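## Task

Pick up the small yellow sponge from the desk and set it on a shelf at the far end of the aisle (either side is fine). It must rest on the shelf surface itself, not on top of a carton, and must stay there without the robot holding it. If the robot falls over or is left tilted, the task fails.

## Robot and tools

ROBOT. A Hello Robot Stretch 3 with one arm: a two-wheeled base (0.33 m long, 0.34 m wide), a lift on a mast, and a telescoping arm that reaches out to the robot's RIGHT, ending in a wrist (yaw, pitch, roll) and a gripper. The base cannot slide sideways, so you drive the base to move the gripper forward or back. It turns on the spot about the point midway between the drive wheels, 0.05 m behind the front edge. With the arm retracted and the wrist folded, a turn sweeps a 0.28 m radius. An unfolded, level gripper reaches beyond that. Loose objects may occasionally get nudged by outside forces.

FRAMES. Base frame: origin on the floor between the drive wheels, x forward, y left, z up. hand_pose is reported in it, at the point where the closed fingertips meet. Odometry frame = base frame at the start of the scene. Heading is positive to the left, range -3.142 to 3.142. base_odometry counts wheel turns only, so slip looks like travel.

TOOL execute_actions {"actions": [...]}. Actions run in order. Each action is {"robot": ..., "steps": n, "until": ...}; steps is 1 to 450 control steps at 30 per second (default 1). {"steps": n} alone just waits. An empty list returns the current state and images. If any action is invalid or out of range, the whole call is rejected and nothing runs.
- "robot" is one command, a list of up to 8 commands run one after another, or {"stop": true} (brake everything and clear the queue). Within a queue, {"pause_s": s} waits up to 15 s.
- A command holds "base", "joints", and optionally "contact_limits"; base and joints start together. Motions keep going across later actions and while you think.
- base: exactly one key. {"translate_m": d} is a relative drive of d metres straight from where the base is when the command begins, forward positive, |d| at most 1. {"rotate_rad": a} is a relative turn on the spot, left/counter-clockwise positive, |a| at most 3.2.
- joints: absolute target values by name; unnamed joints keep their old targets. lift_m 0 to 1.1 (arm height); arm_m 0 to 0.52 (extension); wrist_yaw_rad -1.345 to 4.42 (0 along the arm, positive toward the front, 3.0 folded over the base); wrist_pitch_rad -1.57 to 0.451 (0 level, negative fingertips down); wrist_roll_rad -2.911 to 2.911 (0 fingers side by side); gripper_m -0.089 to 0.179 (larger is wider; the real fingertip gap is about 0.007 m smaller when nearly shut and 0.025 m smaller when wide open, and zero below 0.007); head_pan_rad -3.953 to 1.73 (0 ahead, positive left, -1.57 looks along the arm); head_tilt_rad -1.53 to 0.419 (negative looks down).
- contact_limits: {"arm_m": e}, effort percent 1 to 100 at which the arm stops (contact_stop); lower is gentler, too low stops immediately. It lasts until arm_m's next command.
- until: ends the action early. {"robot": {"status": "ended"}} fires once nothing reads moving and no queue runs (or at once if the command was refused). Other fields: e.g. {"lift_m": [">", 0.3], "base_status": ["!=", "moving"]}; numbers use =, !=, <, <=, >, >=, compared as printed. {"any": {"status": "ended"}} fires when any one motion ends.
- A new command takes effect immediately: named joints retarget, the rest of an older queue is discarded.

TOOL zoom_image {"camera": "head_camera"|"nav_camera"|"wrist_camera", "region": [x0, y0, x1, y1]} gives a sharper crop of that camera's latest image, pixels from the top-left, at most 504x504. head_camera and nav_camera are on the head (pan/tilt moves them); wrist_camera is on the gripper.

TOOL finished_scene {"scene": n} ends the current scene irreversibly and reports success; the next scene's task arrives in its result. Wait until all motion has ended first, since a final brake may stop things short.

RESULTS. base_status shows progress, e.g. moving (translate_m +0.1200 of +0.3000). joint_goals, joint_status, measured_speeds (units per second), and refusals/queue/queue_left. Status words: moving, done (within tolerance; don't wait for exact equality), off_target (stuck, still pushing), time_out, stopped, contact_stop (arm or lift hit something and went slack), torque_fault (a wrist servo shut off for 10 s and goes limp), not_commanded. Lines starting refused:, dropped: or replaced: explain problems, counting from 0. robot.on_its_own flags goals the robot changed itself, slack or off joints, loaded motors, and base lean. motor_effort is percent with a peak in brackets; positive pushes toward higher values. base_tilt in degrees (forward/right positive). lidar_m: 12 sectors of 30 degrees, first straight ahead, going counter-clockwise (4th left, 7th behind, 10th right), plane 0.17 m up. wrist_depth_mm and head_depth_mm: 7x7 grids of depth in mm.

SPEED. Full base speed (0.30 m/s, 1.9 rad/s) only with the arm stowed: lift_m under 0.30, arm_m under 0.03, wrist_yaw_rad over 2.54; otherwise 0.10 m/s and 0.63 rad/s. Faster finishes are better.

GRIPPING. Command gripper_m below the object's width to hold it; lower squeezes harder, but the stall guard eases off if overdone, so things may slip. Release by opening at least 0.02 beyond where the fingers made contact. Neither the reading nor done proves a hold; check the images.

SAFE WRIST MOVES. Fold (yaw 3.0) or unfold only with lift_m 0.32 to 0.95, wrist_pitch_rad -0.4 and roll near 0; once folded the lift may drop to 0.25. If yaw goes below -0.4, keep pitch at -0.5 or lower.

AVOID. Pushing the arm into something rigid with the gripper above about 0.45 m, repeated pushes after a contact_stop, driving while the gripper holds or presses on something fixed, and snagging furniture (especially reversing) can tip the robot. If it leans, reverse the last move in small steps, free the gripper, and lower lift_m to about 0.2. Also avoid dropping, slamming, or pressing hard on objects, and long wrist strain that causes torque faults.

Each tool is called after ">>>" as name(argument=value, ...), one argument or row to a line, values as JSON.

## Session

>>> execute_actions(
  actions=[],
)

Scene clock: 0.00 s.
robot.base_odometry: x=+0.000 y=+0.000 heading=+0.000 (m, m, rad; robot's odometry frame)
robot.turned_by_wheels: +0.000 (rad since the last result)
robot.turned_by_imu: +0.000 (rad since the last result)
robot.base_tilt: forward=+2.0 right=+0.1 (deg)
robot.lidar_m: 1.28 0.98 0.97 1.06 1.54 0.94 0.99 1.51 2.75 2.58 1.92 1.50
robot.head_depth_mm: 1814 1838 1852 1881 1917 1942 1901 / 1913 1967 1990 2015 2025 2055 1968 / 1919 1996 1991 2000 1992 1996 1920 / 1680 1682 1677 1672 1669 1678 1667 / 1449 1450 1441 1448 1446 1447 1450 / 1251 1250 1254 1247 1251 1246 1247 / 1118 1120 1115 1115 1115 1117 1113
robot.base_status: not_commanded
robot.joint_positions: lift_m=+0.543 arm_m=-0.001 wrist_yaw_rad=+3.154 wrist_pitch_rad=-0.593 wrist_roll_rad=+0.000 gripper_m=+0.037 head_pan_rad=-0.007 head_tilt_rad=-0.004
robot.joint_goals: lift_m=+0.543 arm_m=-0.001 wrist_yaw_rad=+3.154 wrist_pitch_rad=-0.593 wrist_roll_rad=+0.000 gripper_m=+0.037 head_pan_rad=-0.007 head_tilt_rad=-0.004
robot.joint_status: lift_m=not_commanded arm_m=not_commanded wrist_yaw_rad=not_commanded wrist_pitch_rad=not_commanded wrist_roll_rad=not_commanded gripper_m=not_commanded head_pan_rad=not_commanded head_tilt_rad=not_commanded
robot.measured_speeds: translate_m=+0.000 rotate_rad=+0.000 lift_m=+0.000 arm_m=+0.000 wrist_yaw_rad=+0.000 wrist_pitch_rad=+0.000 wrist_roll_rad=+0.000 head_pan_rad=+0.000 head_tilt_rad=+0.000
robot: refusals=0 queue=idle queue_left=0
robot.motor_effort: left_wheel=-1 right_wheel=+0 lift_m=+22 arm_m=+0 wrist_yaw_rad=+0 wrist_pitch_rad=+5 wrist_roll_rad=+0 gripper_m=+0 head_pan_rad=+0 head_tilt_rad=+2 (%)
robot.hand_pose: x=-0.0238 y=+0.0552 z=+0.5190 quat_wxyz=(+0.203, +0.674, +0.211, +0.678) (m; robot's base frame)
robot.wrist_depth_mm: - - - - - 841 746 / - - - - - 927 788 / 900 917 - - - - 840 / 773 823 852 932 996 - 905 / 692 726 - 805 835 883 891 / 617 639 661 689 751 786 828 / 564 - - 640 661 688 717
pictures: head_camera (sideways: a quarter turn clockwise sets it upright), nav_camera (sideways: a quarter turn counterclockwise sets it upright), wrist_camera
camera_calibration (this result's frames):
head_camera: T_world_to_cam=[[-0.0687371, 0.0132095, -0.997547, 1.32024], [0.0156181, 0.999804, 0.0121632, -0.0164436], [0.997513, -0.0147438, -0.0689299, 0.0451581], [0, 0, 0, 1]] pos_world=[0.0459607, -0.000333536, 1.32032]
nav_camera: T_world_to_cam=[[0.0815673, 0.0210246, 0.996446, -1.26133], [0.0808093, -0.996625, 0.0144135, 0.0314784], [0.993386, 0.0793465, -0.082991, 0.0482358], [0, 0, 0, 1]] pos_world=[0.0524227, 0.0540638, 1.2604]
wrist_camera: T_world_to_cam=[[0.987625, 0.0901289, 0.128349, -0.0617717], [0.153869, -0.71521, -0.681762, 0.424195], [0.0303502, 0.693074, -0.720227, 0.498835], [0, 0, 0, 1]] pos_world=[-0.0194029, -0.0367736, 0.656403]
Images, in order (width x height): head_camera 896x504, nav_camera 672x504, wrist_camera 644x364.

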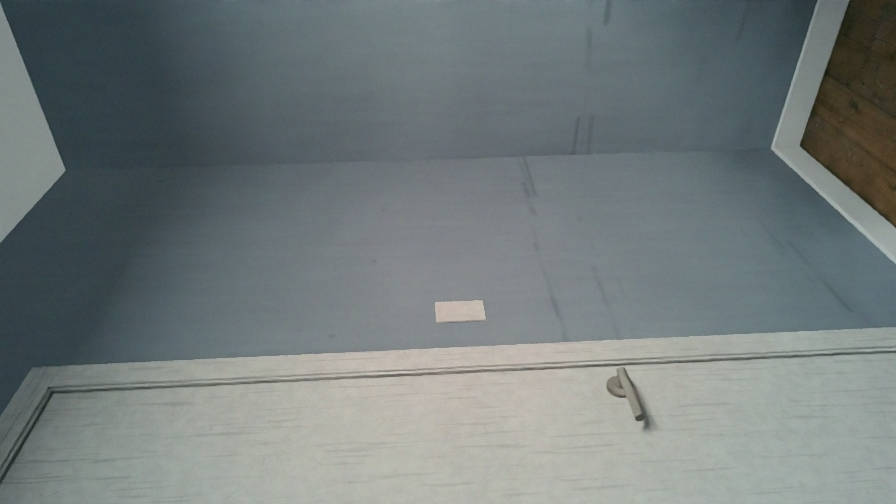

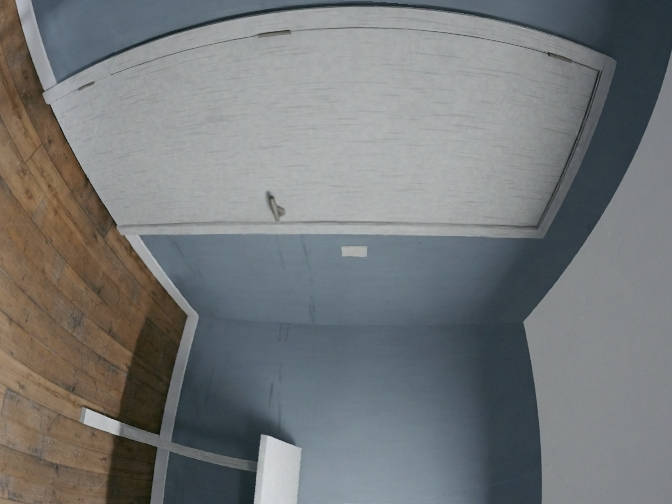

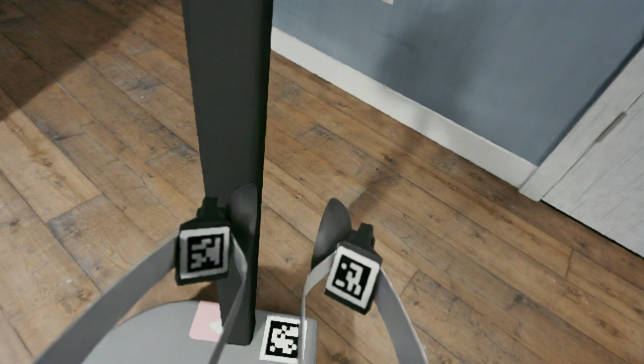

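The desk is front-right. Stow while looking.

>>> execute_actions(
  actions=[
    {"robot": {"joints": {"head_pan_rad": -1.05, "head_tilt_rad": -0.4, "lift_m": 0.27, "wrist_pitch_rad": -0.4, "wrist_yaw_rad": 3.0}}, "steps": 450, "until": {"robot": {"status": "ended"}}},
  ],
)

Scene clock: 3.47 s.
robot.base_odometry: x=+0.000 y=+0.000 heading=+0.000 (m, m, rad; robot's odometry frame)
robot.turned_by_wheels: +0.000 (rad since the last result)
robot.turned_by_imu: +0.000 (rad since the last result)
robot.base_tilt: forward=+2.0 right=+0.0 (deg)
robot.lidar_m: 1.28 0.98 0.97 1.05 1.54 0.93 0.99 1.51 2.75 2.57 1.92 1.50
robot.head_depth_mm: 2097 2292 2468 2696 2062 1607 1318 / 1991 2159 1904 2492 2076 1610 1320 / 1903 2046 1746 2428 2088 1630 1325 / 1822 1956 1761 2298 2103 1632 1332 / 1723 1863 1601 2165 2123 1644 1339 / 1642 1777 1458 2072 2123 1655 1343 / 1590 1706 1477 1967 2051 1654 1351
robot.base_status: not_commanded
robot.joint_positions: lift_m=+0.271 arm_m=-0.001 wrist_yaw_rad=+3.003 wrist_pitch_rad=-0.420 wrist_roll_rad=+0.000 gripper_m=+0.037 head_pan_rad=-1.043 head_tilt_rad=-0.395
robot.joint_goals: lift_m=+0.270 arm_m=-0.001 wrist_yaw_rad=+3.000 wrist_pitch_rad=-0.400 wrist_roll_rad=+0.000 gripper_m=+0.037 head_pan_rad=-1.050 head_tilt_rad=-0.400
robot.joint_status: lift_m=done arm_m=not_commanded wrist_yaw_rad=done wrist_pitch_rad=done wrist_roll_rad=not_commanded gripper_m=not_commanded head_pan_rad=done head_tilt_rad=done
robot.measured_speeds: translate_m=+0.000 rotate_rad=+0.000 lift_m=+0.000 arm_m=+0.000 wrist_yaw_rad=+0.000 wrist_pitch_rad=+0.000 wrist_roll_rad=+0.000 head_pan_rad=+0.000 head_tilt_rad=+0.000
robot: refusals=0 queue=done queue_left=0
robot.motor_effort: left_wheel=+0(0) right_wheel=+0(0) lift_m=+12(22) arm_m=+0(0) wrist_yaw_rad=-3(4) wrist_pitch_rad=+8(7) wrist_roll_rad=+0(0) gripper_m=+0(0) head_pan_rad=-3(31) head_tilt_rad=-3(38) (%)
robot.hand_pose: x=+0.0098 y=+0.0782 z=+0.2828 quat_wxyz=(+0.195, +0.700, +0.099, +0.680) (m; robot's base frame)
robot.wrist_depth_mm: - - - - 944 823 728 / 829 - - - 976 874 771 / 674 - 796 869 - 922 832 / 552 - 659 693 758 844 857 / 469 - 554 558 611 671 725 / - - - - 519 555 594 / - - - 425 442 471 494
pictures: head_camera (sideways: a quarter turn clockwise sets it upright), nav_camera (sideways: a quarter turn counterclockwise sets it upright), wrist_camera
camera_calibration (this result's frames):
head_camera: T_world_to_cam=[[-0.212581, 0.389869, -0.895997, 1.18843], [0.870323, 0.49242, 0.0077736, -0.0159375], [0.444238, -0.778155, -0.443991, 0.53669], [0, 0, 0, 1]] pos_world=[0.0280901, -0.0378556, 1.30324]
nav_camera: T_world_to_cam=[[0.247886, -0.382287, 0.890174, -1.1235], [-0.817034, -0.576245, -0.0199516, 0.0816933], [0.520585, -0.722356, -0.455184, 0.535536], [0, 0, 0, 1]] pos_world=[0.0664544, 0.00442165, 1.24551]
wrist_camera: T_world_to_cam=[[0.986701, -0.0829403, 0.139796, -0.0563451], [0.0619653, -0.603156, -0.795212, 0.298714], [0.150274, 0.793299, -0.589995, 0.265956], [0, 0, 0, 1]] pos_world=[-0.00288038, -0.0354846, 0.402331]
Images, in order (width x height): head_camera 896x504, nav_camera 672x504, wrist_camera 644x364.

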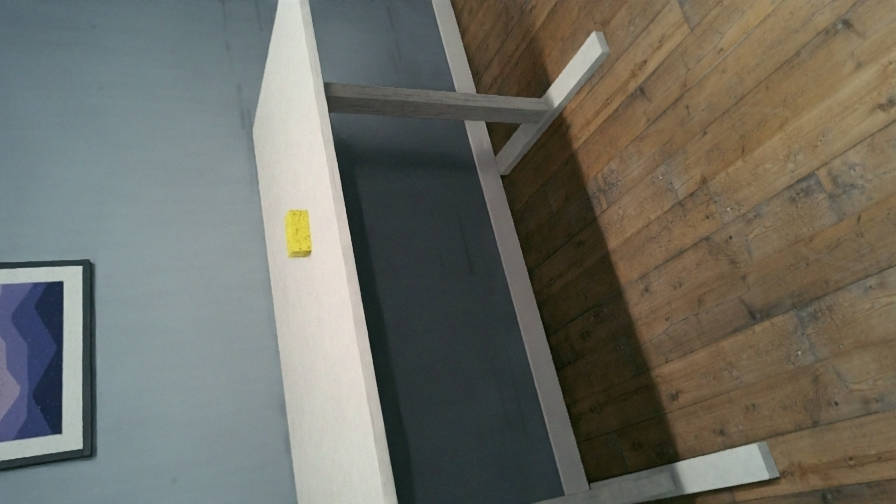

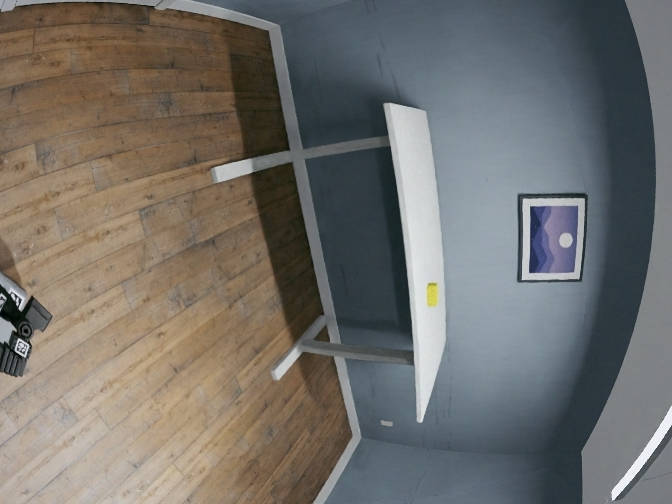

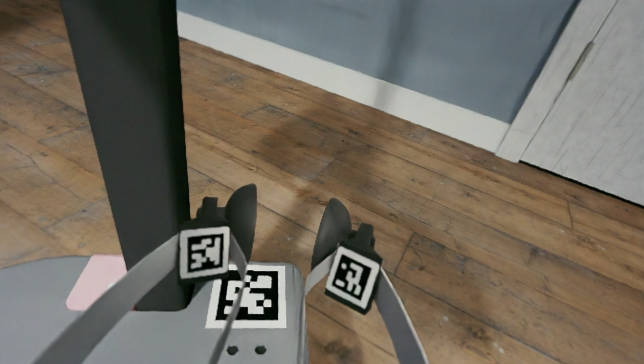

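>>> execute_actions(
  actions=[
    {"robot": [{"base": {"rotate_rad": 1.68}}, {"base": {"translate_m": -1.0}}, {"base": {"rotate_rad": -0.60}, "joints": {"head_pan_rad": -1.57, "head_tilt_rad": -0.55}}, {"joints": {"lift_m": 0.9}}, {"joints": {"wrist_yaw_rad": 0.0, "gripper_m": 0.15}}, {"joints": {"lift_m": 1.06}}], "steps": 450, "until": {"robot": {"status": "ended"}}},
    {"steps": 450, "until": {"robot": {"status": "ended"}}},
  ],
)

Scene clock: 25.10 s.
robot.base_odometry: x=+0.109 y=-0.994 heading=+1.080 (m, m, rad; robot's odometry frame)
robot.turned_by_wheels: +1.080 (rad since the last result)
robot.turned_by_imu: +1.094 (rad since the last result)
robot.base_tilt: forward=+1.9 right=+0.0 (deg)
robot.lidar_m: 1.73 1.88 1.59 1.58 1.69 2.02 1.99 1.70 0.97 1.31 1.15 1.75
robot.head_depth_mm: 1064 1154 - - - - 1179 / 1075 1164 - - - - 1158 / 1087 1180 - - - - 1188 / 1101 1199 880 643 1716 1444 1223 / 1106 1207 887 683 1720 1447 1226 / 1127 1220 896 686 1739 1458 1230 / 1139 1236 903 692 1740 1463 1235
robot.base_status: done (rotate_rad -0.5999 of -0.6000)
robot.joint_positions: lift_m=+1.059 arm_m=-0.001 wrist_yaw_rad=+0.003 wrist_pitch_rad=-0.418 wrist_roll_rad=+0.000 gripper_m=+0.150 head_pan_rad=-1.563 head_tilt_rad=-0.544
robot.joint_goals: lift_m=+1.060 arm_m=-0.001 wrist_yaw_rad=+0.000 wrist_pitch_rad=-0.400 wrist_roll_rad=+0.000 gripper_m=+0.150 head_pan_rad=-1.570 head_tilt_rad=-0.550
robot.joint_status: lift_m=done arm_m=not_commanded wrist_yaw_rad=done wrist_pitch_rad=done wrist_roll_rad=not_commanded gripper_m=done head_pan_rad=done head_tilt_rad=done
robot.measured_speeds: translate_m=+0.000 rotate_rad=+0.000 lift_m=+0.000 arm_m=+0.000 wrist_yaw_rad=+0.000 wrist_pitch_rad=+0.000 wrist_roll_rad=+0.000 head_pan_rad=+0.000 head_tilt_rad=+0.000
robot: refusals=0 queue=done queue_left=0
robot.motor_effort: left_wheel=+4(14) right_wheel=-3(10) lift_m=+31(34) arm_m=+0(0) wrist_yaw_rad=-4(4) wrist_pitch_rad=+7(8) wrist_roll_rad=+0(0) gripper_m=+0(95) head_pan_rad=-2(29) head_tilt_rad=-4(21) (%)
robot.hand_pose: x=-0.0209 y=-0.3682 z=+1.0721 quat_wxyz=(+0.692, +0.148, -0.691, -0.146) (m; robot's base frame)
robot.wrist_depth_mm: 701 800 985 934 956 915 894 / 510 568 644 739 861 982 942 / 406 444 481 515 606 697 - / 891 373 386 418 460 505 566 / - - - 374 376 405 439 / - - - - - - 372 / - - - - - - -
pictures: head_camera (sideways: a quarter turn clockwise sets it upright), nav_camera (sideways: a quarter turn counterclockwise sets it upright), wrist_camera
camera_calibration (this result's frames):
head_camera: T_world_to_cam=[[0.00836269, 0.571983, -0.820223, 1.08826], [0.999963, -0.00637368, 0.00575057, -0.0140932], [-0.00193861, -0.820241, -0.572015, 0.705985], [0, 0, 0, 1]] pos_world=[0.00636049, -0.0434792, 1.29653]
nav_camera: T_world_to_cam=[[0.026032, -0.581965, 0.812797, -1.02125], [-0.995416, -0.0899455, -0.0325204, 0.0991396], [0.0920331, -0.808224, -0.581639, 0.702679], [0, 0, 0, 1]] pos_world=[0.0606005, -0.0174922, 1.242]
wrist_camera: T_world_to_cam=[[-0.988529, -0.057006, 0.139858, -0.205222], [-0.14648, 0.587451, -0.795893, 1.09376], [-0.0367887, -0.80725, -0.589062, 0.496041], [0, 0, 0, 1]] pos_world=[-0.0244063, -0.253797, 1.19141]
Images, in order (width x height): head_camera 896x504, nav_camera 672x504, wrist_camera 644x364.

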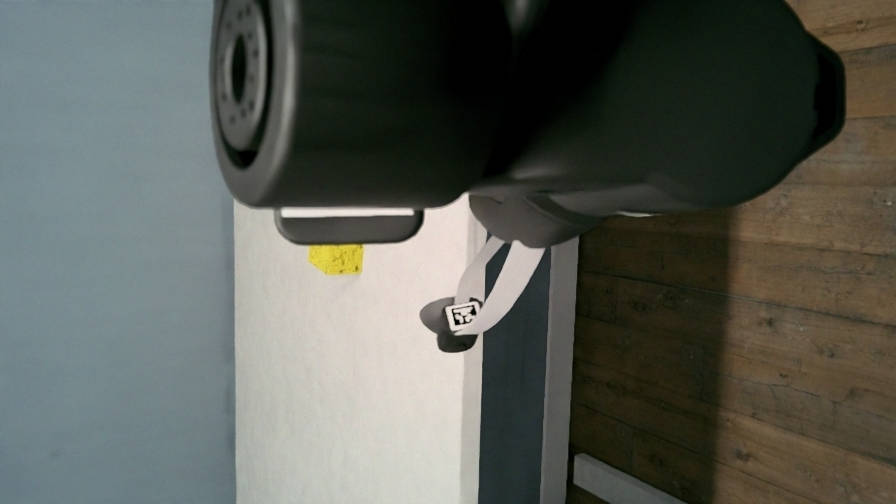

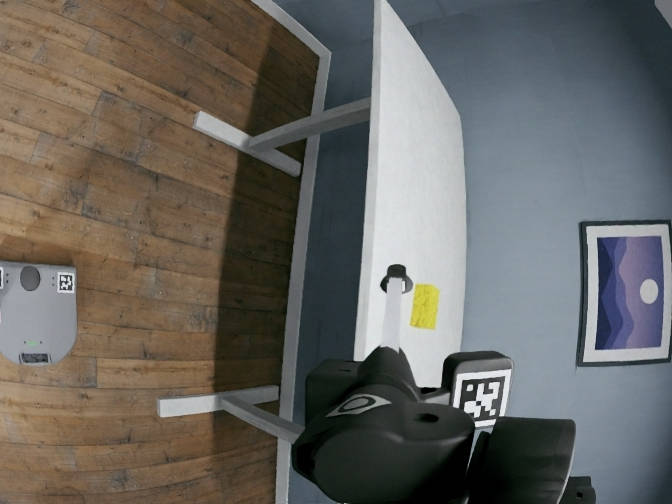

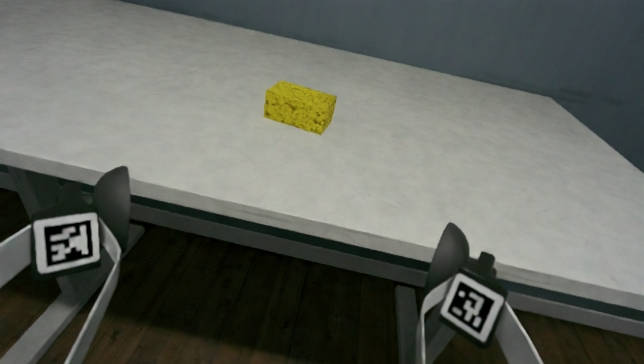

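>>> zoom_image(
  camera="wrist_camera",
  region=[240, 50, 360, 150],
)

Region (240, 50, 360, 150) of wrist_camera's 644x364 image, scaled by 4.200.

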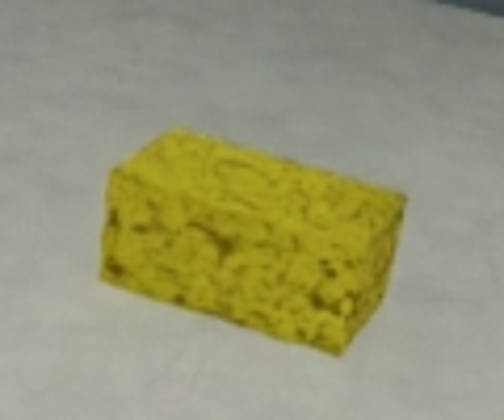

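>>> execute_actions(
  actions=[
    {"robot": [{"base": {"translate_m": 0.085}, "joints": {"wrist_pitch_rad": -0.5, "wrist_yaw_rad": -0.27, "arm_m": 0.42, "gripper_m": 0.179, "lift_m": 1.05}}], "steps": 450, "until": {"robot": {"status": "ended"}}},
  ],
)

Scene clock: 30.53 s.
robot.base_odometry: x=+0.149 y=-0.919 heading=+1.080 (m, m, rad; robot's odometry frame)
robot.turned_by_wheels: +0.000 (rad since the last result)
robot.turned_by_imu: +0.001 (rad since the last result)
robot.base_tilt: forward=+2.0 right=+0.1 (deg)
robot.lidar_m: 1.65 1.79 1.58 1.57 1.67 2.10 2.08 1.71 1.01 1.32 1.10 1.67
robot.head_depth_mm: 1046 1196 852 631 1639 1419 1208 / 1057 1179 791 636 1652 1432 1216 / 1062 - 757 669 1682 1435 1217 / 1100 1207 830 675 1716 1443 1224 / 1116 1216 886 680 1719 1448 1224 / 1126 1229 896 687 1732 1461 1229 / 1144 1246 903 692 1744 1422 1234
robot.base_status: done (translate_m +0.0850 of +0.0850)
robot.joint_positions: lift_m=+1.051 arm_m=+0.420 wrist_yaw_rad=-0.268 wrist_pitch_rad=-0.513 wrist_roll_rad=+0.000 gripper_m=+0.179 head_pan_rad=-1.563 head_tilt_rad=-0.544
robot.joint_goals: lift_m=+1.050 arm_m=+0.420 wrist_yaw_rad=-0.270 wrist_pitch_rad=-0.500 wrist_roll_rad=+0.000 gripper_m=+0.179 head_pan_rad=-1.570 head_tilt_rad=-0.550
robot.joint_status: lift_m=done arm_m=done wrist_yaw_rad=done wrist_pitch_rad=done wrist_roll_rad=not_commanded gripper_m=done head_pan_rad=done head_tilt_rad=done
robot.measured_speeds: translate_m=+0.000 rotate_rad=+0.000 lift_m=+0.000 arm_m=+0.000 wrist_yaw_rad=+0.000 wrist_pitch_rad=+0.000 wrist_roll_rad=+0.000 head_pan_rad=+0.000 head_tilt_rad=+0.000
robot: refusals=0 queue=done queue_left=0
robot.motor_effort: left_wheel=+4(10) right_wheel=-2(3) lift_m=+12(28) arm_m=+3(4) wrist_yaw_rad=-2(4) wrist_pitch_rad=+5(8) wrist_roll_rad=+0(0) gripper_m=+0(96) head_pan_rad=-3(2) head_tilt_rad=-4(4) (%)
robot.hand_pose: x=-0.0775 y=-0.7684 z=+1.0424 quat_wxyz=(+0.654, +0.087, -0.701, -0.270) (m; robot's base frame)
robot.wrist_depth_mm: 499 557 592 622 635 661 683 / 392 429 473 524 593 685 773 / 329 351 377 413 452 510 561 / 291 297 314 340 366 402 433 / - 255 272 289 307 332 355 / 215 226 199 200 262 - 299 / 196 202 181 180 228 236 261
pictures: head_camera (sideways: a quarter turn clockwise sets it upright), nav_camera (sideways: a quarter turn counterclockwise sets it upright), wrist_camera
camera_calibration (this result's frames):
head_camera: T_world_to_cam=[[0.00839215, 0.571982, -0.820223, 1.08826], [0.999963, -0.00642518, 0.00575056, -0.0140932], [-0.00198086, -0.820241, -0.572015, 0.705986], [0, 0, 0, 1]] pos_world=[0.00635826, -0.0434792, 1.29653]
nav_camera: T_world_to_cam=[[0.0260021, -0.581967, 0.812797, -1.02125], [-0.99542, -0.0898942, -0.0325204, 0.0991396], [0.0919915, -0.808229, -0.581639, 0.70268], [0, 0, 0, 1]] pos_world=[0.0605996, -0.017495, 1.242]
wrist_camera: T_world_to_cam=[[-0.971159, 0.19715, 0.134099, -0.0772276], [0.0354073, 0.675426, -0.736578, 1.31683], [-0.23579, -0.710586, -0.662926, 0.289275], [0, 0, 0, 1]] pos_world=[-0.0534175, -0.668641, 1.17207]
Images, in order (width x height): head_camera 896x504, nav_camera 672x504, wrist_camera 644x364.

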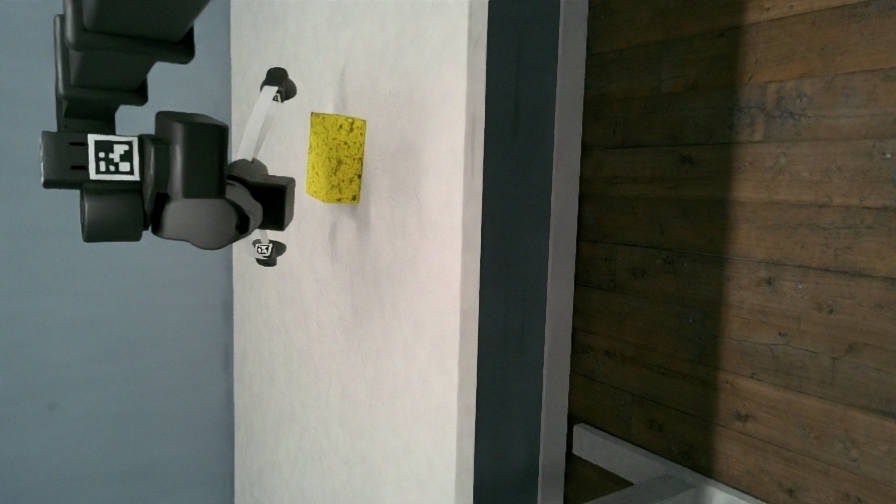

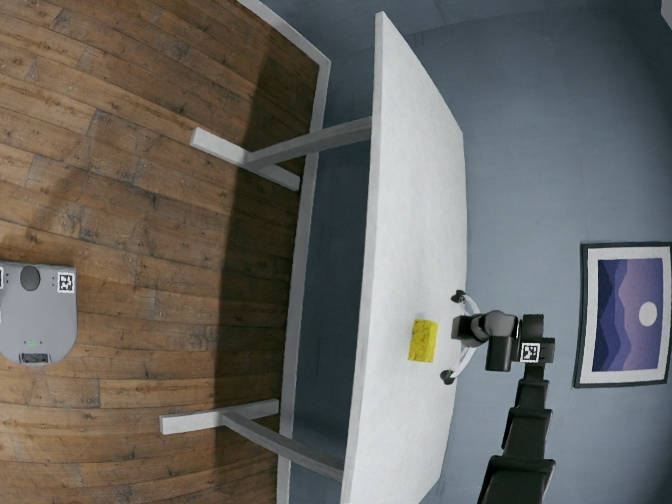

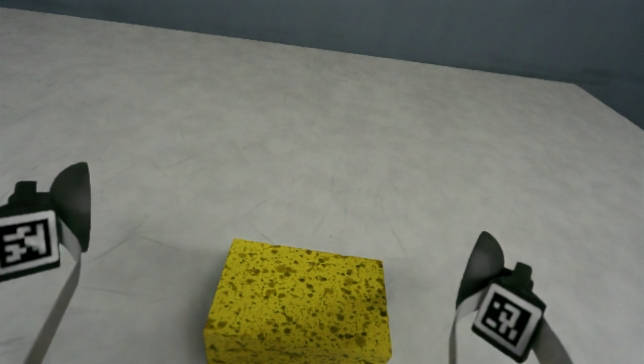

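>>> execute_actions(
  actions=[
    {"robot": [{"base": {"translate_m": -0.024}}, {"joints": {"lift_m": 1.0}}], "steps": 450, "until": {"robot": {"status": "ended"}}},
  ],
)

Scene clock: 34.40 s.
robot.base_odometry: x=+0.138 y=-0.940 heading=+1.080 (m, m, rad; robot's odometry frame)
robot.turned_by_wheels: +0.000 (rad since the last result)
robot.turned_by_imu: +0.001 (rad since the last result)
robot.base_tilt: forward=+2.0 right=+0.1 (deg)
robot.lidar_m: 1.67 1.82 1.59 1.57 1.68 2.09 2.05 1.71 1.00 1.32 1.11 1.70
robot.head_depth_mm: 1074 1137 782 630 1643 1426 1209 / 1086 - 811 634 1663 1435 1212 / 1092 - 744 667 1677 1434 1211 / 1102 1202 829 674 1708 1440 1219 / 1115 1214 884 680 1719 1443 1226 / 1130 1230 898 685 1734 1450 1229 / 1137 1243 903 691 1741 1440 1232
robot.base_status: done (translate_m -0.0240 of -0.0240)
robot.joint_positions: lift_m=+1.001 arm_m=+0.420 wrist_yaw_rad=-0.268 wrist_pitch_rad=-0.514 wrist_roll_rad=+0.000 gripper_m=+0.179 head_pan_rad=-1.563 head_tilt_rad=-0.544
robot.joint_goals: lift_m=+1.000 arm_m=+0.420 wrist_yaw_rad=-0.270 wrist_pitch_rad=-0.500 wrist_roll_rad=+0.000 gripper_m=+0.179 head_pan_rad=-1.570 head_tilt_rad=-0.550
robot.joint_status: lift_m=done arm_m=done wrist_yaw_rad=done wrist_pitch_rad=done wrist_roll_rad=not_commanded gripper_m=done head_pan_rad=done head_tilt_rad=done
robot.measured_speeds: translate_m=+0.000 rotate_rad=+0.000 lift_m=+0.000 arm_m=+0.000 wrist_yaw_rad=+0.000 wrist_pitch_rad=+0.000 wrist_roll_rad=+0.000 head_pan_rad=+0.000 head_tilt_rad=+0.000
robot: refusals=0 queue=done queue_left=0
robot.motor_effort: left_wheel=+2(5) right_wheel=-2(8) lift_m=+13(16) arm_m=+3(4) wrist_yaw_rad=-2(3) wrist_pitch_rad=+5(5) wrist_roll_rad=+0(0) gripper_m=+0(0) head_pan_rad=-3(2) head_tilt_rad=-4(4) (%)
robot.hand_pose: x=-0.0775 y=-0.7684 z=+0.9923 quat_wxyz=(+0.654, +0.087, -0.701, -0.270) (m; robot's base frame)
robot.wrist_depth_mm: 389 431 491 557 617 660 691 / 306 331 365 407 465 528 628 / 255 270 295 319 349 388 438 / 227 228 246 264 282 311 339 / - 193 156 166 240 256 275 / 167 140 137 143 204 - 232 / 151 154 155 151 179 183 201
pictures: head_camera (sideways: a quarter turn clockwise sets it upright), nav_camera (sideways: a quarter turn counterclockwise sets it upright), wrist_camera
camera_calibration (this result's frames):
head_camera: T_world_to_cam=[[0.00839228, 0.571982, -0.820223, 1.08826], [0.999963, -0.00642542, 0.00575056, -0.0140932], [-0.00198105, -0.820241, -0.572015, 0.705986], [0, 0, 0, 1]] pos_world=[0.00635824, -0.0434792, 1.29653]
nav_camera: T_world_to_cam=[[0.0260019, -0.581967, 0.812797, -1.02125], [-0.99542, -0.089894, -0.0325204, 0.0991396], [0.0919913, -0.808229, -0.581639, 0.70268], [0, 0, 0, 1]] pos_world=[0.0605996, -0.017495, 1.242]
wrist_camera: T_world_to_cam=[[-0.971166, 0.197124, 0.134086, -0.0705203], [0.0354461, 0.675567, -0.736446, 1.27993], [-0.235755, -0.710458, -0.663075, 0.256362], [0, 0, 0, 1]] pos_world=[-0.0534166, -0.66864, 1.12204]
Images, in order (width x height): head_camera 896x504, nav_camera 672x504, wrist_camera 644x364.

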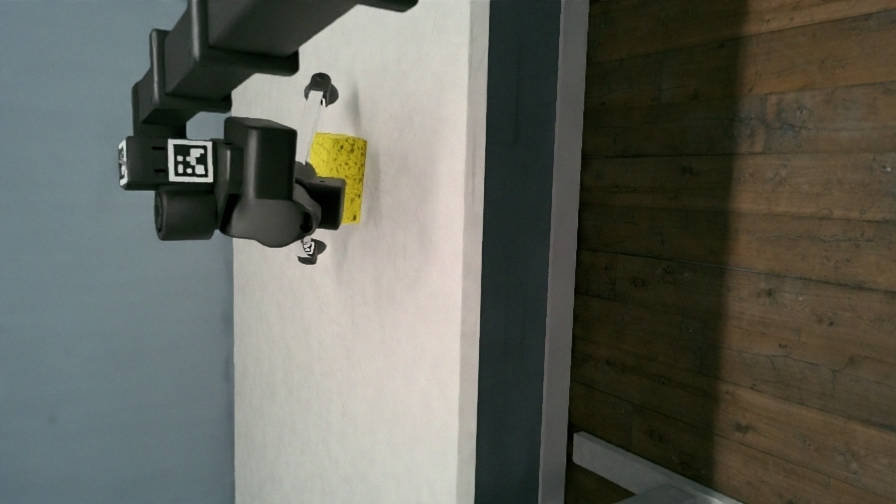

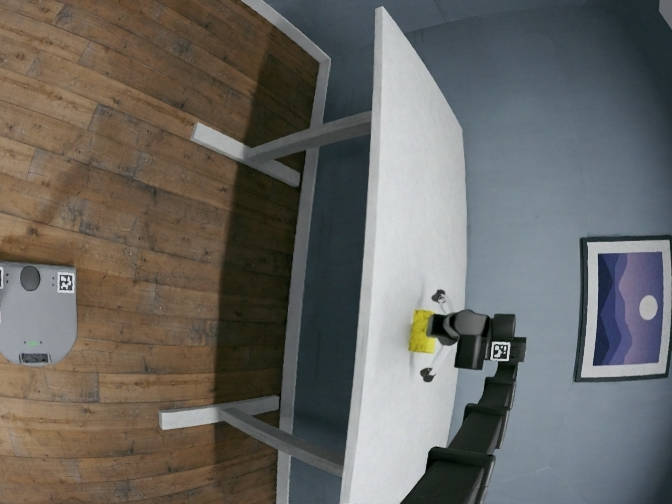

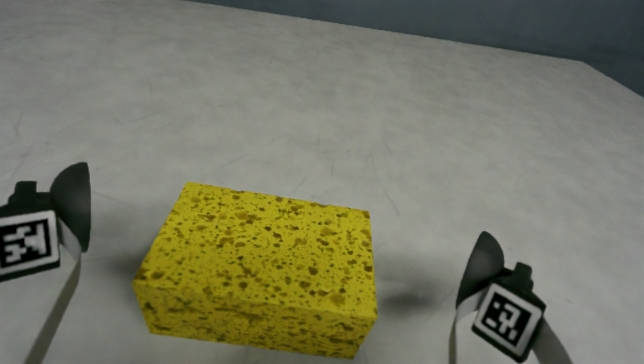

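>>> execute_actions(
  actions=[
    {"robot": [{"joints": {"lift_m": 0.978}}, {"joints": {"gripper_m": 0.07}}, {"pause_s": 0.5}, {"joints": {"lift_m": 1.04}}], "steps": 450, "until": {"robot": {"status": "ended"}}},
  ],
)

Scene clock: 39.50 s.
robot.base_odometry: x=+0.138 y=-0.940 heading=+1.080 (m, m, rad; robot's odometry frame)
robot.turned_by_wheels: +0.000 (rad since the last result)
robot.turned_by_imu: +0.001 (rad since the last result)
robot.base_tilt: forward=+2.1 right=+0.0 (deg)
robot.lidar_m: 1.67 1.82 1.59 1.57 1.67 2.08 2.05 1.71 1.00 1.32 1.11 1.70
robot.head_depth_mm: 1052 1113 850 632 1635 1428 1205 / 1059 1175 811 636 1658 1430 1208 / 1067 - 777 668 1674 1442 1211 / 1099 1205 873 675 1705 1440 1215 / 1115 1213 885 680 1734 1449 1224 / 1128 1228 894 685 1729 1457 1229 / 1136 1248 902 691 1755 1440 1235
robot.base_status: done (translate_m -0.0240 of -0.0240)
robot.joint_positions: lift_m=+1.039 arm_m=+0.420 wrist_yaw_rad=-0.268 wrist_pitch_rad=-0.515 wrist_roll_rad=+0.000 gripper_m=+0.071 head_pan_rad=-1.563 head_tilt_rad=-0.544
robot.joint_goals: lift_m=+1.040 arm_m=+0.420 wrist_yaw_rad=-0.270 wrist_pitch_rad=-0.500 wrist_roll_rad=+0.000 gripper_m=+0.070 head_pan_rad=-1.570 head_tilt_rad=-0.550
robot.joint_status: lift_m=done arm_m=done wrist_yaw_rad=done wrist_pitch_rad=done wrist_roll_rad=not_commanded gripper_m=done head_pan_rad=done head_tilt_rad=done
robot.measured_speeds: translate_m=+0.000 rotate_rad=+0.000 lift_m=+0.000 arm_m=+0.000 wrist_yaw_rad=+0.000 wrist_pitch_rad=+0.000 wrist_roll_rad=+0.000 head_pan_rad=+0.000 head_tilt_rad=+0.000
robot: refusals=0 queue=done queue_left=0
robot.motor_effort: left_wheel=+3(3) right_wheel=-2(2) lift_m=+31(35) arm_m=+4(4) wrist_yaw_rad=-3(3) wrist_pitch_rad=+6(6) wrist_roll_rad=+0(0) gripper_m=-19(100) head_pan_rad=-3(3) head_tilt_rad=-4(4) (%)
robot.hand_pose: x=-0.0775 y=-0.7683 z=+1.0310 quat_wxyz=(+0.654, +0.087, -0.701, -0.270) (m; robot's base frame)
robot.wrist_depth_mm: 472 529 590 621 647 659 680 / 372 409 448 498 563 643 737 / 309 330 359 390 433 479 532 / 267 286 150 161 347 379 412 / 237 125 127 136 217 311 337 / 201 206 139 137 136 267 283 / 185 192 200 207 218 235 245
pictures: head_camera (sideways: a quarter turn clockwise sets it upright), nav_camera (sideways: a quarter turn counterclockwise sets it upright), wrist_camera
camera_calibration (this result's frames):
head_camera: T_world_to_cam=[[0.00839228, 0.571982, -0.820223, 1.08826], [0.999963, -0.00642541, 0.00575057, -0.0140932], [-0.00198105, -0.820241, -0.572015, 0.705985], [0, 0, 0, 1]] pos_world=[0.00635824, -0.0434792, 1.29653]
nav_camera: T_world_to_cam=[[0.0260019, -0.581967, 0.812797, -1.02125], [-0.99542, -0.089894, -0.0325204, 0.0991396], [0.0919913, -0.808229, -0.581639, 0.702679], [0, 0, 0, 1]] pos_world=[0.0605996, -0.017495, 1.242]
wrist_camera: T_world_to_cam=[[-0.97121, 0.196964, 0.134002, -0.0757363], [0.0356885, 0.67645, -0.735624, 1.30816], [-0.235537, -0.709663, -0.664004, 0.28374], [0, 0, 0, 1]] pos_world=[-0.0534109, -0.668627, 1.16087]
Images, in order (width x height): head_camera 896x504, nav_camera 672x504, wrist_camera 644x364.

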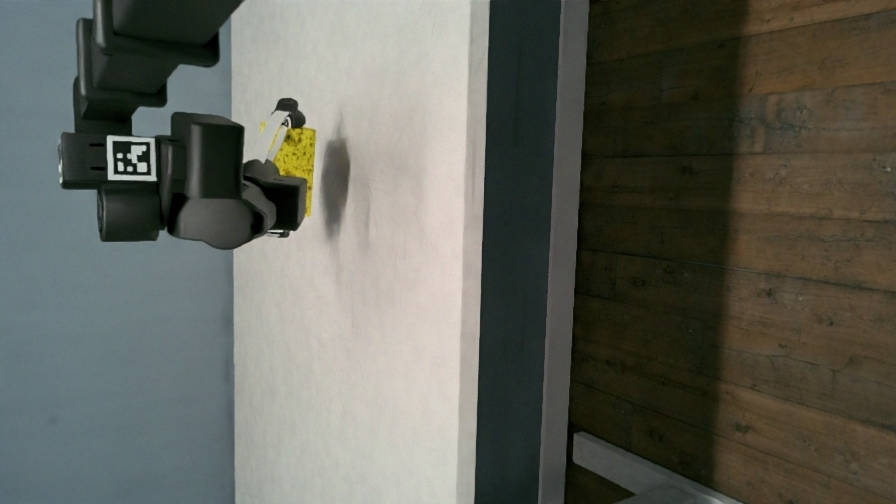

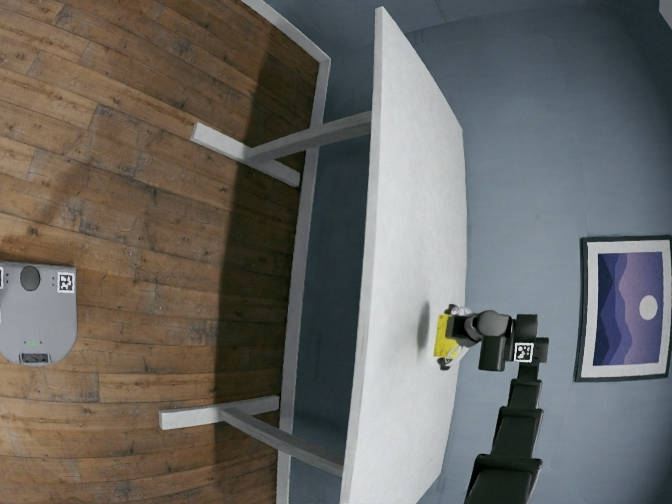

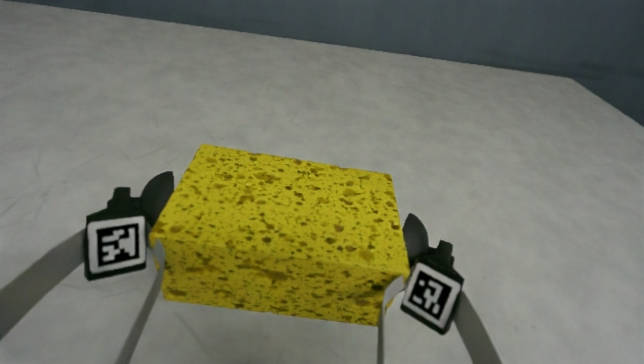

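>>> execute_actions(
  actions=[
    {"robot": [{"joints": {"arm_m": 0.0, "wrist_yaw_rad": 0.0, "head_pan_rad": 0.0, "head_tilt_rad": -0.45}}, {"joints": {"wrist_pitch_rad": -0.4, "lift_m": 0.88}}, {"joints": {"wrist_yaw_rad": 2.6, "lift_m": 0.5}}, {"joints": {"lift_m": 0.28}}, {"base": {"rotate_rad": 1.5}}], "steps": 450, "until": {"robot": {"status": "ended"}}},
    {"steps": 450, "until": {"robot": {"status": "ended"}}},
  ],
)

Scene clock: 55.57 s.
robot.base_odometry: x=+0.138 y=-0.940 heading=+2.580 (m, m, rad; robot's odometry frame)
robot.turned_by_wheels: +1.500 (rad since the last result)
robot.turned_by_imu: +1.518 (rad since the last result)
robot.base_tilt: forward=+2.0 right=+0.1 (deg)
robot.lidar_m: 1.57 1.64 2.11 2.05 1.83 1.00 1.32 1.11 1.75 1.67 1.74 1.61
robot.head_depth_mm: 1287 1407 1544 1736 1854 1521 1260 / 1298 1408 1551 1705 1848 1521 1270 / 1323 1453 1598 1770 1861 1534 1277 / 2838 3112 3318 2622 1952 1540 1278 / 2865 3109 3356 2600 1962 1556 1285 / 2068 2128 2380 2108 1890 1563 1282 / 1546 1453 1552 1733 1873 1559 1292
robot.base_status: done (rotate_rad +1.4999 of +1.5000)
robot.joint_positions: lift_m=+0.281 arm_m=+0.000 wrist_yaw_rad=+2.597 wrist_pitch_rad=-0.420 wrist_roll_rad=+0.000 gripper_m=+0.071 head_pan_rad=-0.007 head_tilt_rad=-0.457
robot.joint_goals: lift_m=+0.280 arm_m=+0.000 wrist_yaw_rad=+2.600 wrist_pitch_rad=-0.400 wrist_roll_rad=+0.000 gripper_m=+0.070 head_pan_rad=+0.000 head_tilt_rad=-0.450
robot.joint_status: lift_m=done arm_m=done wrist_yaw_rad=done wrist_pitch_rad=done wrist_roll_rad=not_commanded gripper_m=done head_pan_rad=done head_tilt_rad=done
robot.measured_speeds: translate_m=+0.000 rotate_rad=+0.000 lift_m=+0.000 arm_m=+0.000 wrist_yaw_rad=+0.000 wrist_pitch_rad=+0.000 wrist_roll_rad=+0.000 head_pan_rad=+0.000 head_tilt_rad=+0.000
robot: refusals=0 queue=done queue_left=0
robot.motor_effort: left_wheel=-4(12) right_wheel=+3(10) lift_m=+13(31) arm_m=-4(3) wrist_yaw_rad=+4(4) wrist_pitch_rad=+8(9) wrist_roll_rad=+0(0) gripper_m=-19(20) head_pan_rad=+3(31) head_tilt_rad=+4(20) (%)
robot.hand_pose: x=+0.0948 y=+0.0465 z=+0.2928 quat_wxyz=(+0.328, +0.705, -0.044, +0.627) (m; robot's base frame)
robot.wrist_depth_mm: - - - - - - - / 869 958 - - - - - / 696 747 813 926 - - - / 568 623 150 161 775 845 959 / 488 125 128 136 374 680 733 / - 141 139 137 136 563 599 / - - 408 423 448 487 501
pictures: head_camera (sideways: a quarter turn clockwise sets it upright), nav_camera (sideways: a quarter turn counterclockwise sets it upright), wrist_camera
camera_calibration (this result's frames):
head_camera: T_world_to_cam=[[-0.49894, 0.0162353, -0.866484, 1.15168], [0.0204762, 0.999766, 0.00694193, -0.00967003], [0.866394, -0.0142787, -0.499156, 0.605894], [0, 0, 0, 1]] pos_world=[0.0498735, -0.000378666, 1.30041]
nav_camera: T_world_to_cam=[[0.510028, 0.0180053, 0.859969, -1.08571], [0.0778487, -0.996644, -0.0253034, 0.0832002], [0.856628, 0.0798529, -0.509718, 0.604444], [0, 0, 0, 1]] pos_world=[0.0294818, 0.0542028, 1.24388]
wrist_camera: T_world_to_cam=[[0.873963, -0.46545, 0.139802, -0.115821], [-0.181005, -0.578711, -0.795192, 0.304179], [0.451028, 0.669664, -0.590021, 0.261422], [0, 0, 0, 1]] pos_world=[0.0383724, -0.0529419, 0.412317]
Images, in order (width x height): head_camera 896x504, nav_camera 672x504, wrist_camera 644x364.

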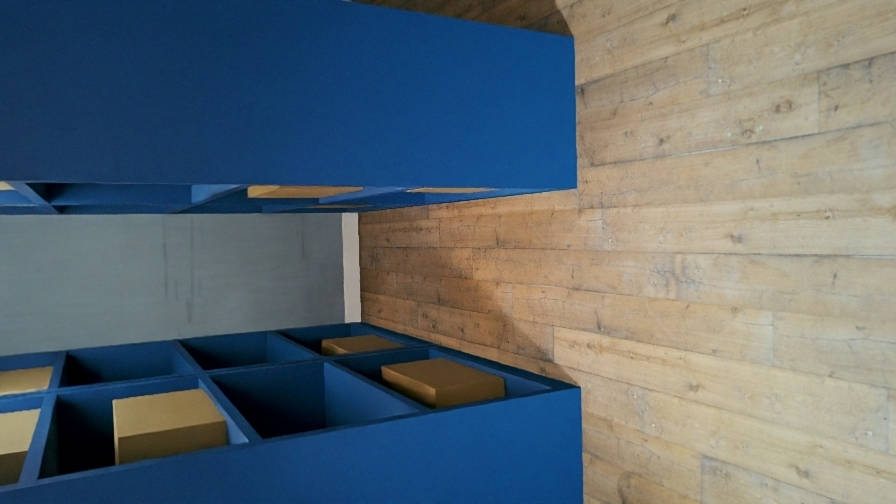

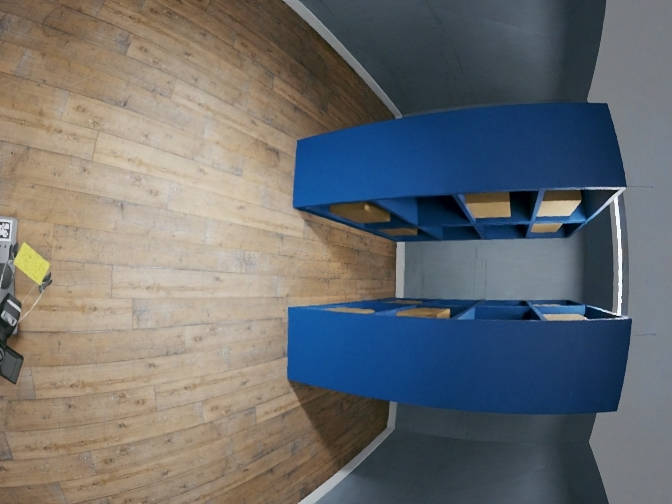

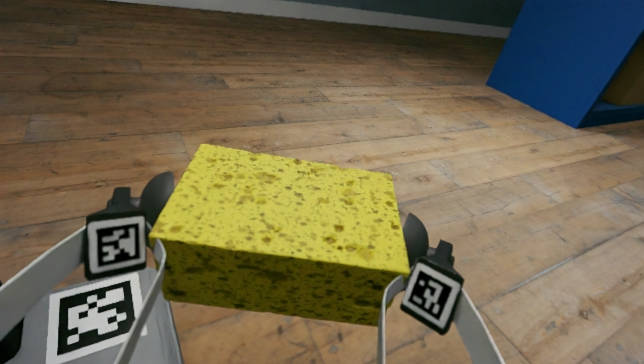

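>>> execute_actions(
  actions=[
    {"robot": [{"base": {"rotate_rad": 0.15}}, {"base": {"translate_m": 0.91}}, {"base": {"rotate_rad": -0.184}}], "steps": 450, "until": {"robot": {"status": "ended"}}},
  ],
)

Scene clock: 63.27 s.
robot.base_odometry: x=-0.696 y=-0.576 heading=+2.546 (m, m, rad; robot's odometry frame)
robot.turned_by_wheels: -0.034 (rad since the last result)
robot.turned_by_imu: -0.033 (rad since the last result)
robot.base_tilt: forward=+2.0 right=+0.0 (deg)
robot.lidar_m: 1.13 0.75 0.95 1.90 1.97 2.30 1.80 1.96 1.91 1.85 0.96 0.73
robot.head_depth_mm: 1285 1384 1026 1170 864 943 1072 / 1295 1400 1428 1336 1401 1403 1240 / 2076 2241 2416 2370 1867 1539 1277 / 2115 2285 2520 2643 1932 1550 1274 / 2117 2281 2480 2529 1958 1558 1284 / 2054 2008 1562 1635 1506 1424 1262 / 1269 1081 1064 1601 1174 962 1048
robot.base_status: done (rotate_rad -0.1839 of -0.1840)
robot.joint_positions: lift_m=+0.281 arm_m=+0.000 wrist_yaw_rad=+2.598 wrist_pitch_rad=-0.420 wrist_roll_rad=+0.000 gripper_m=+0.071 head_pan_rad=-0.007 head_tilt_rad=-0.457
robot.joint_goals: lift_m=+0.280 arm_m=+0.000 wrist_yaw_rad=+2.600 wrist_pitch_rad=-0.400 wrist_roll_rad=+0.000 gripper_m=+0.070 head_pan_rad=+0.000 head_tilt_rad=-0.450
robot.joint_status: lift_m=done arm_m=done wrist_yaw_rad=done wrist_pitch_rad=done wrist_roll_rad=not_commanded gripper_m=done head_pan_rad=done head_tilt_rad=done
robot.measured_speeds: translate_m=+0.000 rotate_rad=+0.000 lift_m=+0.000 arm_m=+0.000 wrist_yaw_rad=+0.000 wrist_pitch_rad=+0.000 wrist_roll_rad=+0.000 head_pan_rad=+0.000 head_tilt_rad=+0.000
robot: refusals=0 queue=done queue_left=0
robot.motor_effort: left_wheel=+3(14) right_wheel=-3(9) lift_m=+14(13) arm_m=-4(3) wrist_yaw_rad=+4(4) wrist_pitch_rad=+8(8) wrist_roll_rad=+0(0) gripper_m=-19(19) head_pan_rad=+2(3) head_tilt_rad=+4(4) (%)
robot.hand_pose: x=+0.0948 y=+0.0465 z=+0.2928 quat_wxyz=(+0.328, +0.705, -0.044, +0.627) (m; robot's base frame)
robot.wrist_depth_mm: - - - - 789 661 - / 868 967 - - 814 850 940 / 686 762 806 904 835 903 - / 567 635 150 162 771 844 940 / 495 125 128 136 380 677 747 / - 141 139 137 136 558 605 / - - 407 422 448 491 512
pictures: head_camera (sideways: a quarter turn clockwise sets it upright), nav_camera (sideways: a quarter turn counterclockwise sets it upright), wrist_camera
camera_calibration (this result's frames):
head_camera: T_world_to_cam=[[-0.498566, 0.0162209, -0.8667, 1.15196], [0.0204496, 0.999767, 0.00694778, -0.00967749], [0.866611, -0.0142597, -0.498781, 0.605405], [0, 0, 0, 1]] pos_world=[0.0498741, -0.000377635, 1.30043]
nav_camera: T_world_to_cam=[[0.509656, 0.0180199, 0.86019, -1.08599], [0.0778832, -0.996642, -0.0252667, 0.0831522], [0.856846, 0.0798717, -0.509348, 0.60396], [0, 0, 0, 1]] pos_world=[0.0295056, 0.0542032, 1.24389]
wrist_camera: T_world_to_cam=[[0.874059, -0.465269, 0.139804, -0.115793], [-0.180862, -0.578718, -0.79522, 0.304189], [0.450899, 0.669784, -0.589983, 0.261418], [0, 0, 0, 1]] pos_world=[0.0383528, -0.0529287, 0.412317]
Images, in order (width x height): head_camera 896x504, nav_camera 672x504, wrist_camera 644x364.

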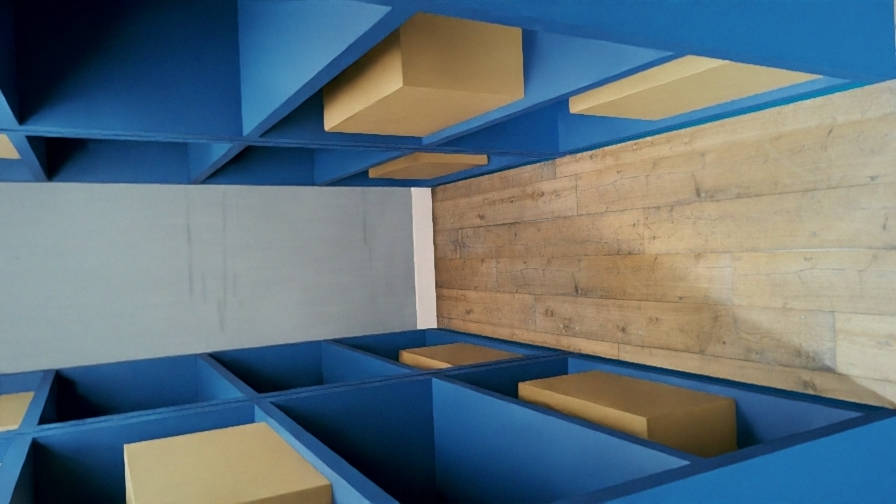

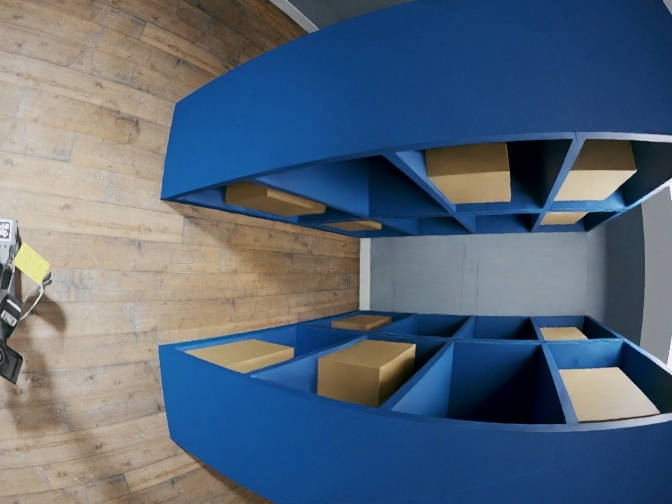

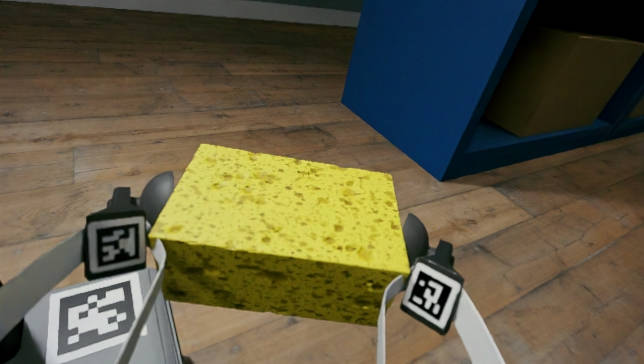

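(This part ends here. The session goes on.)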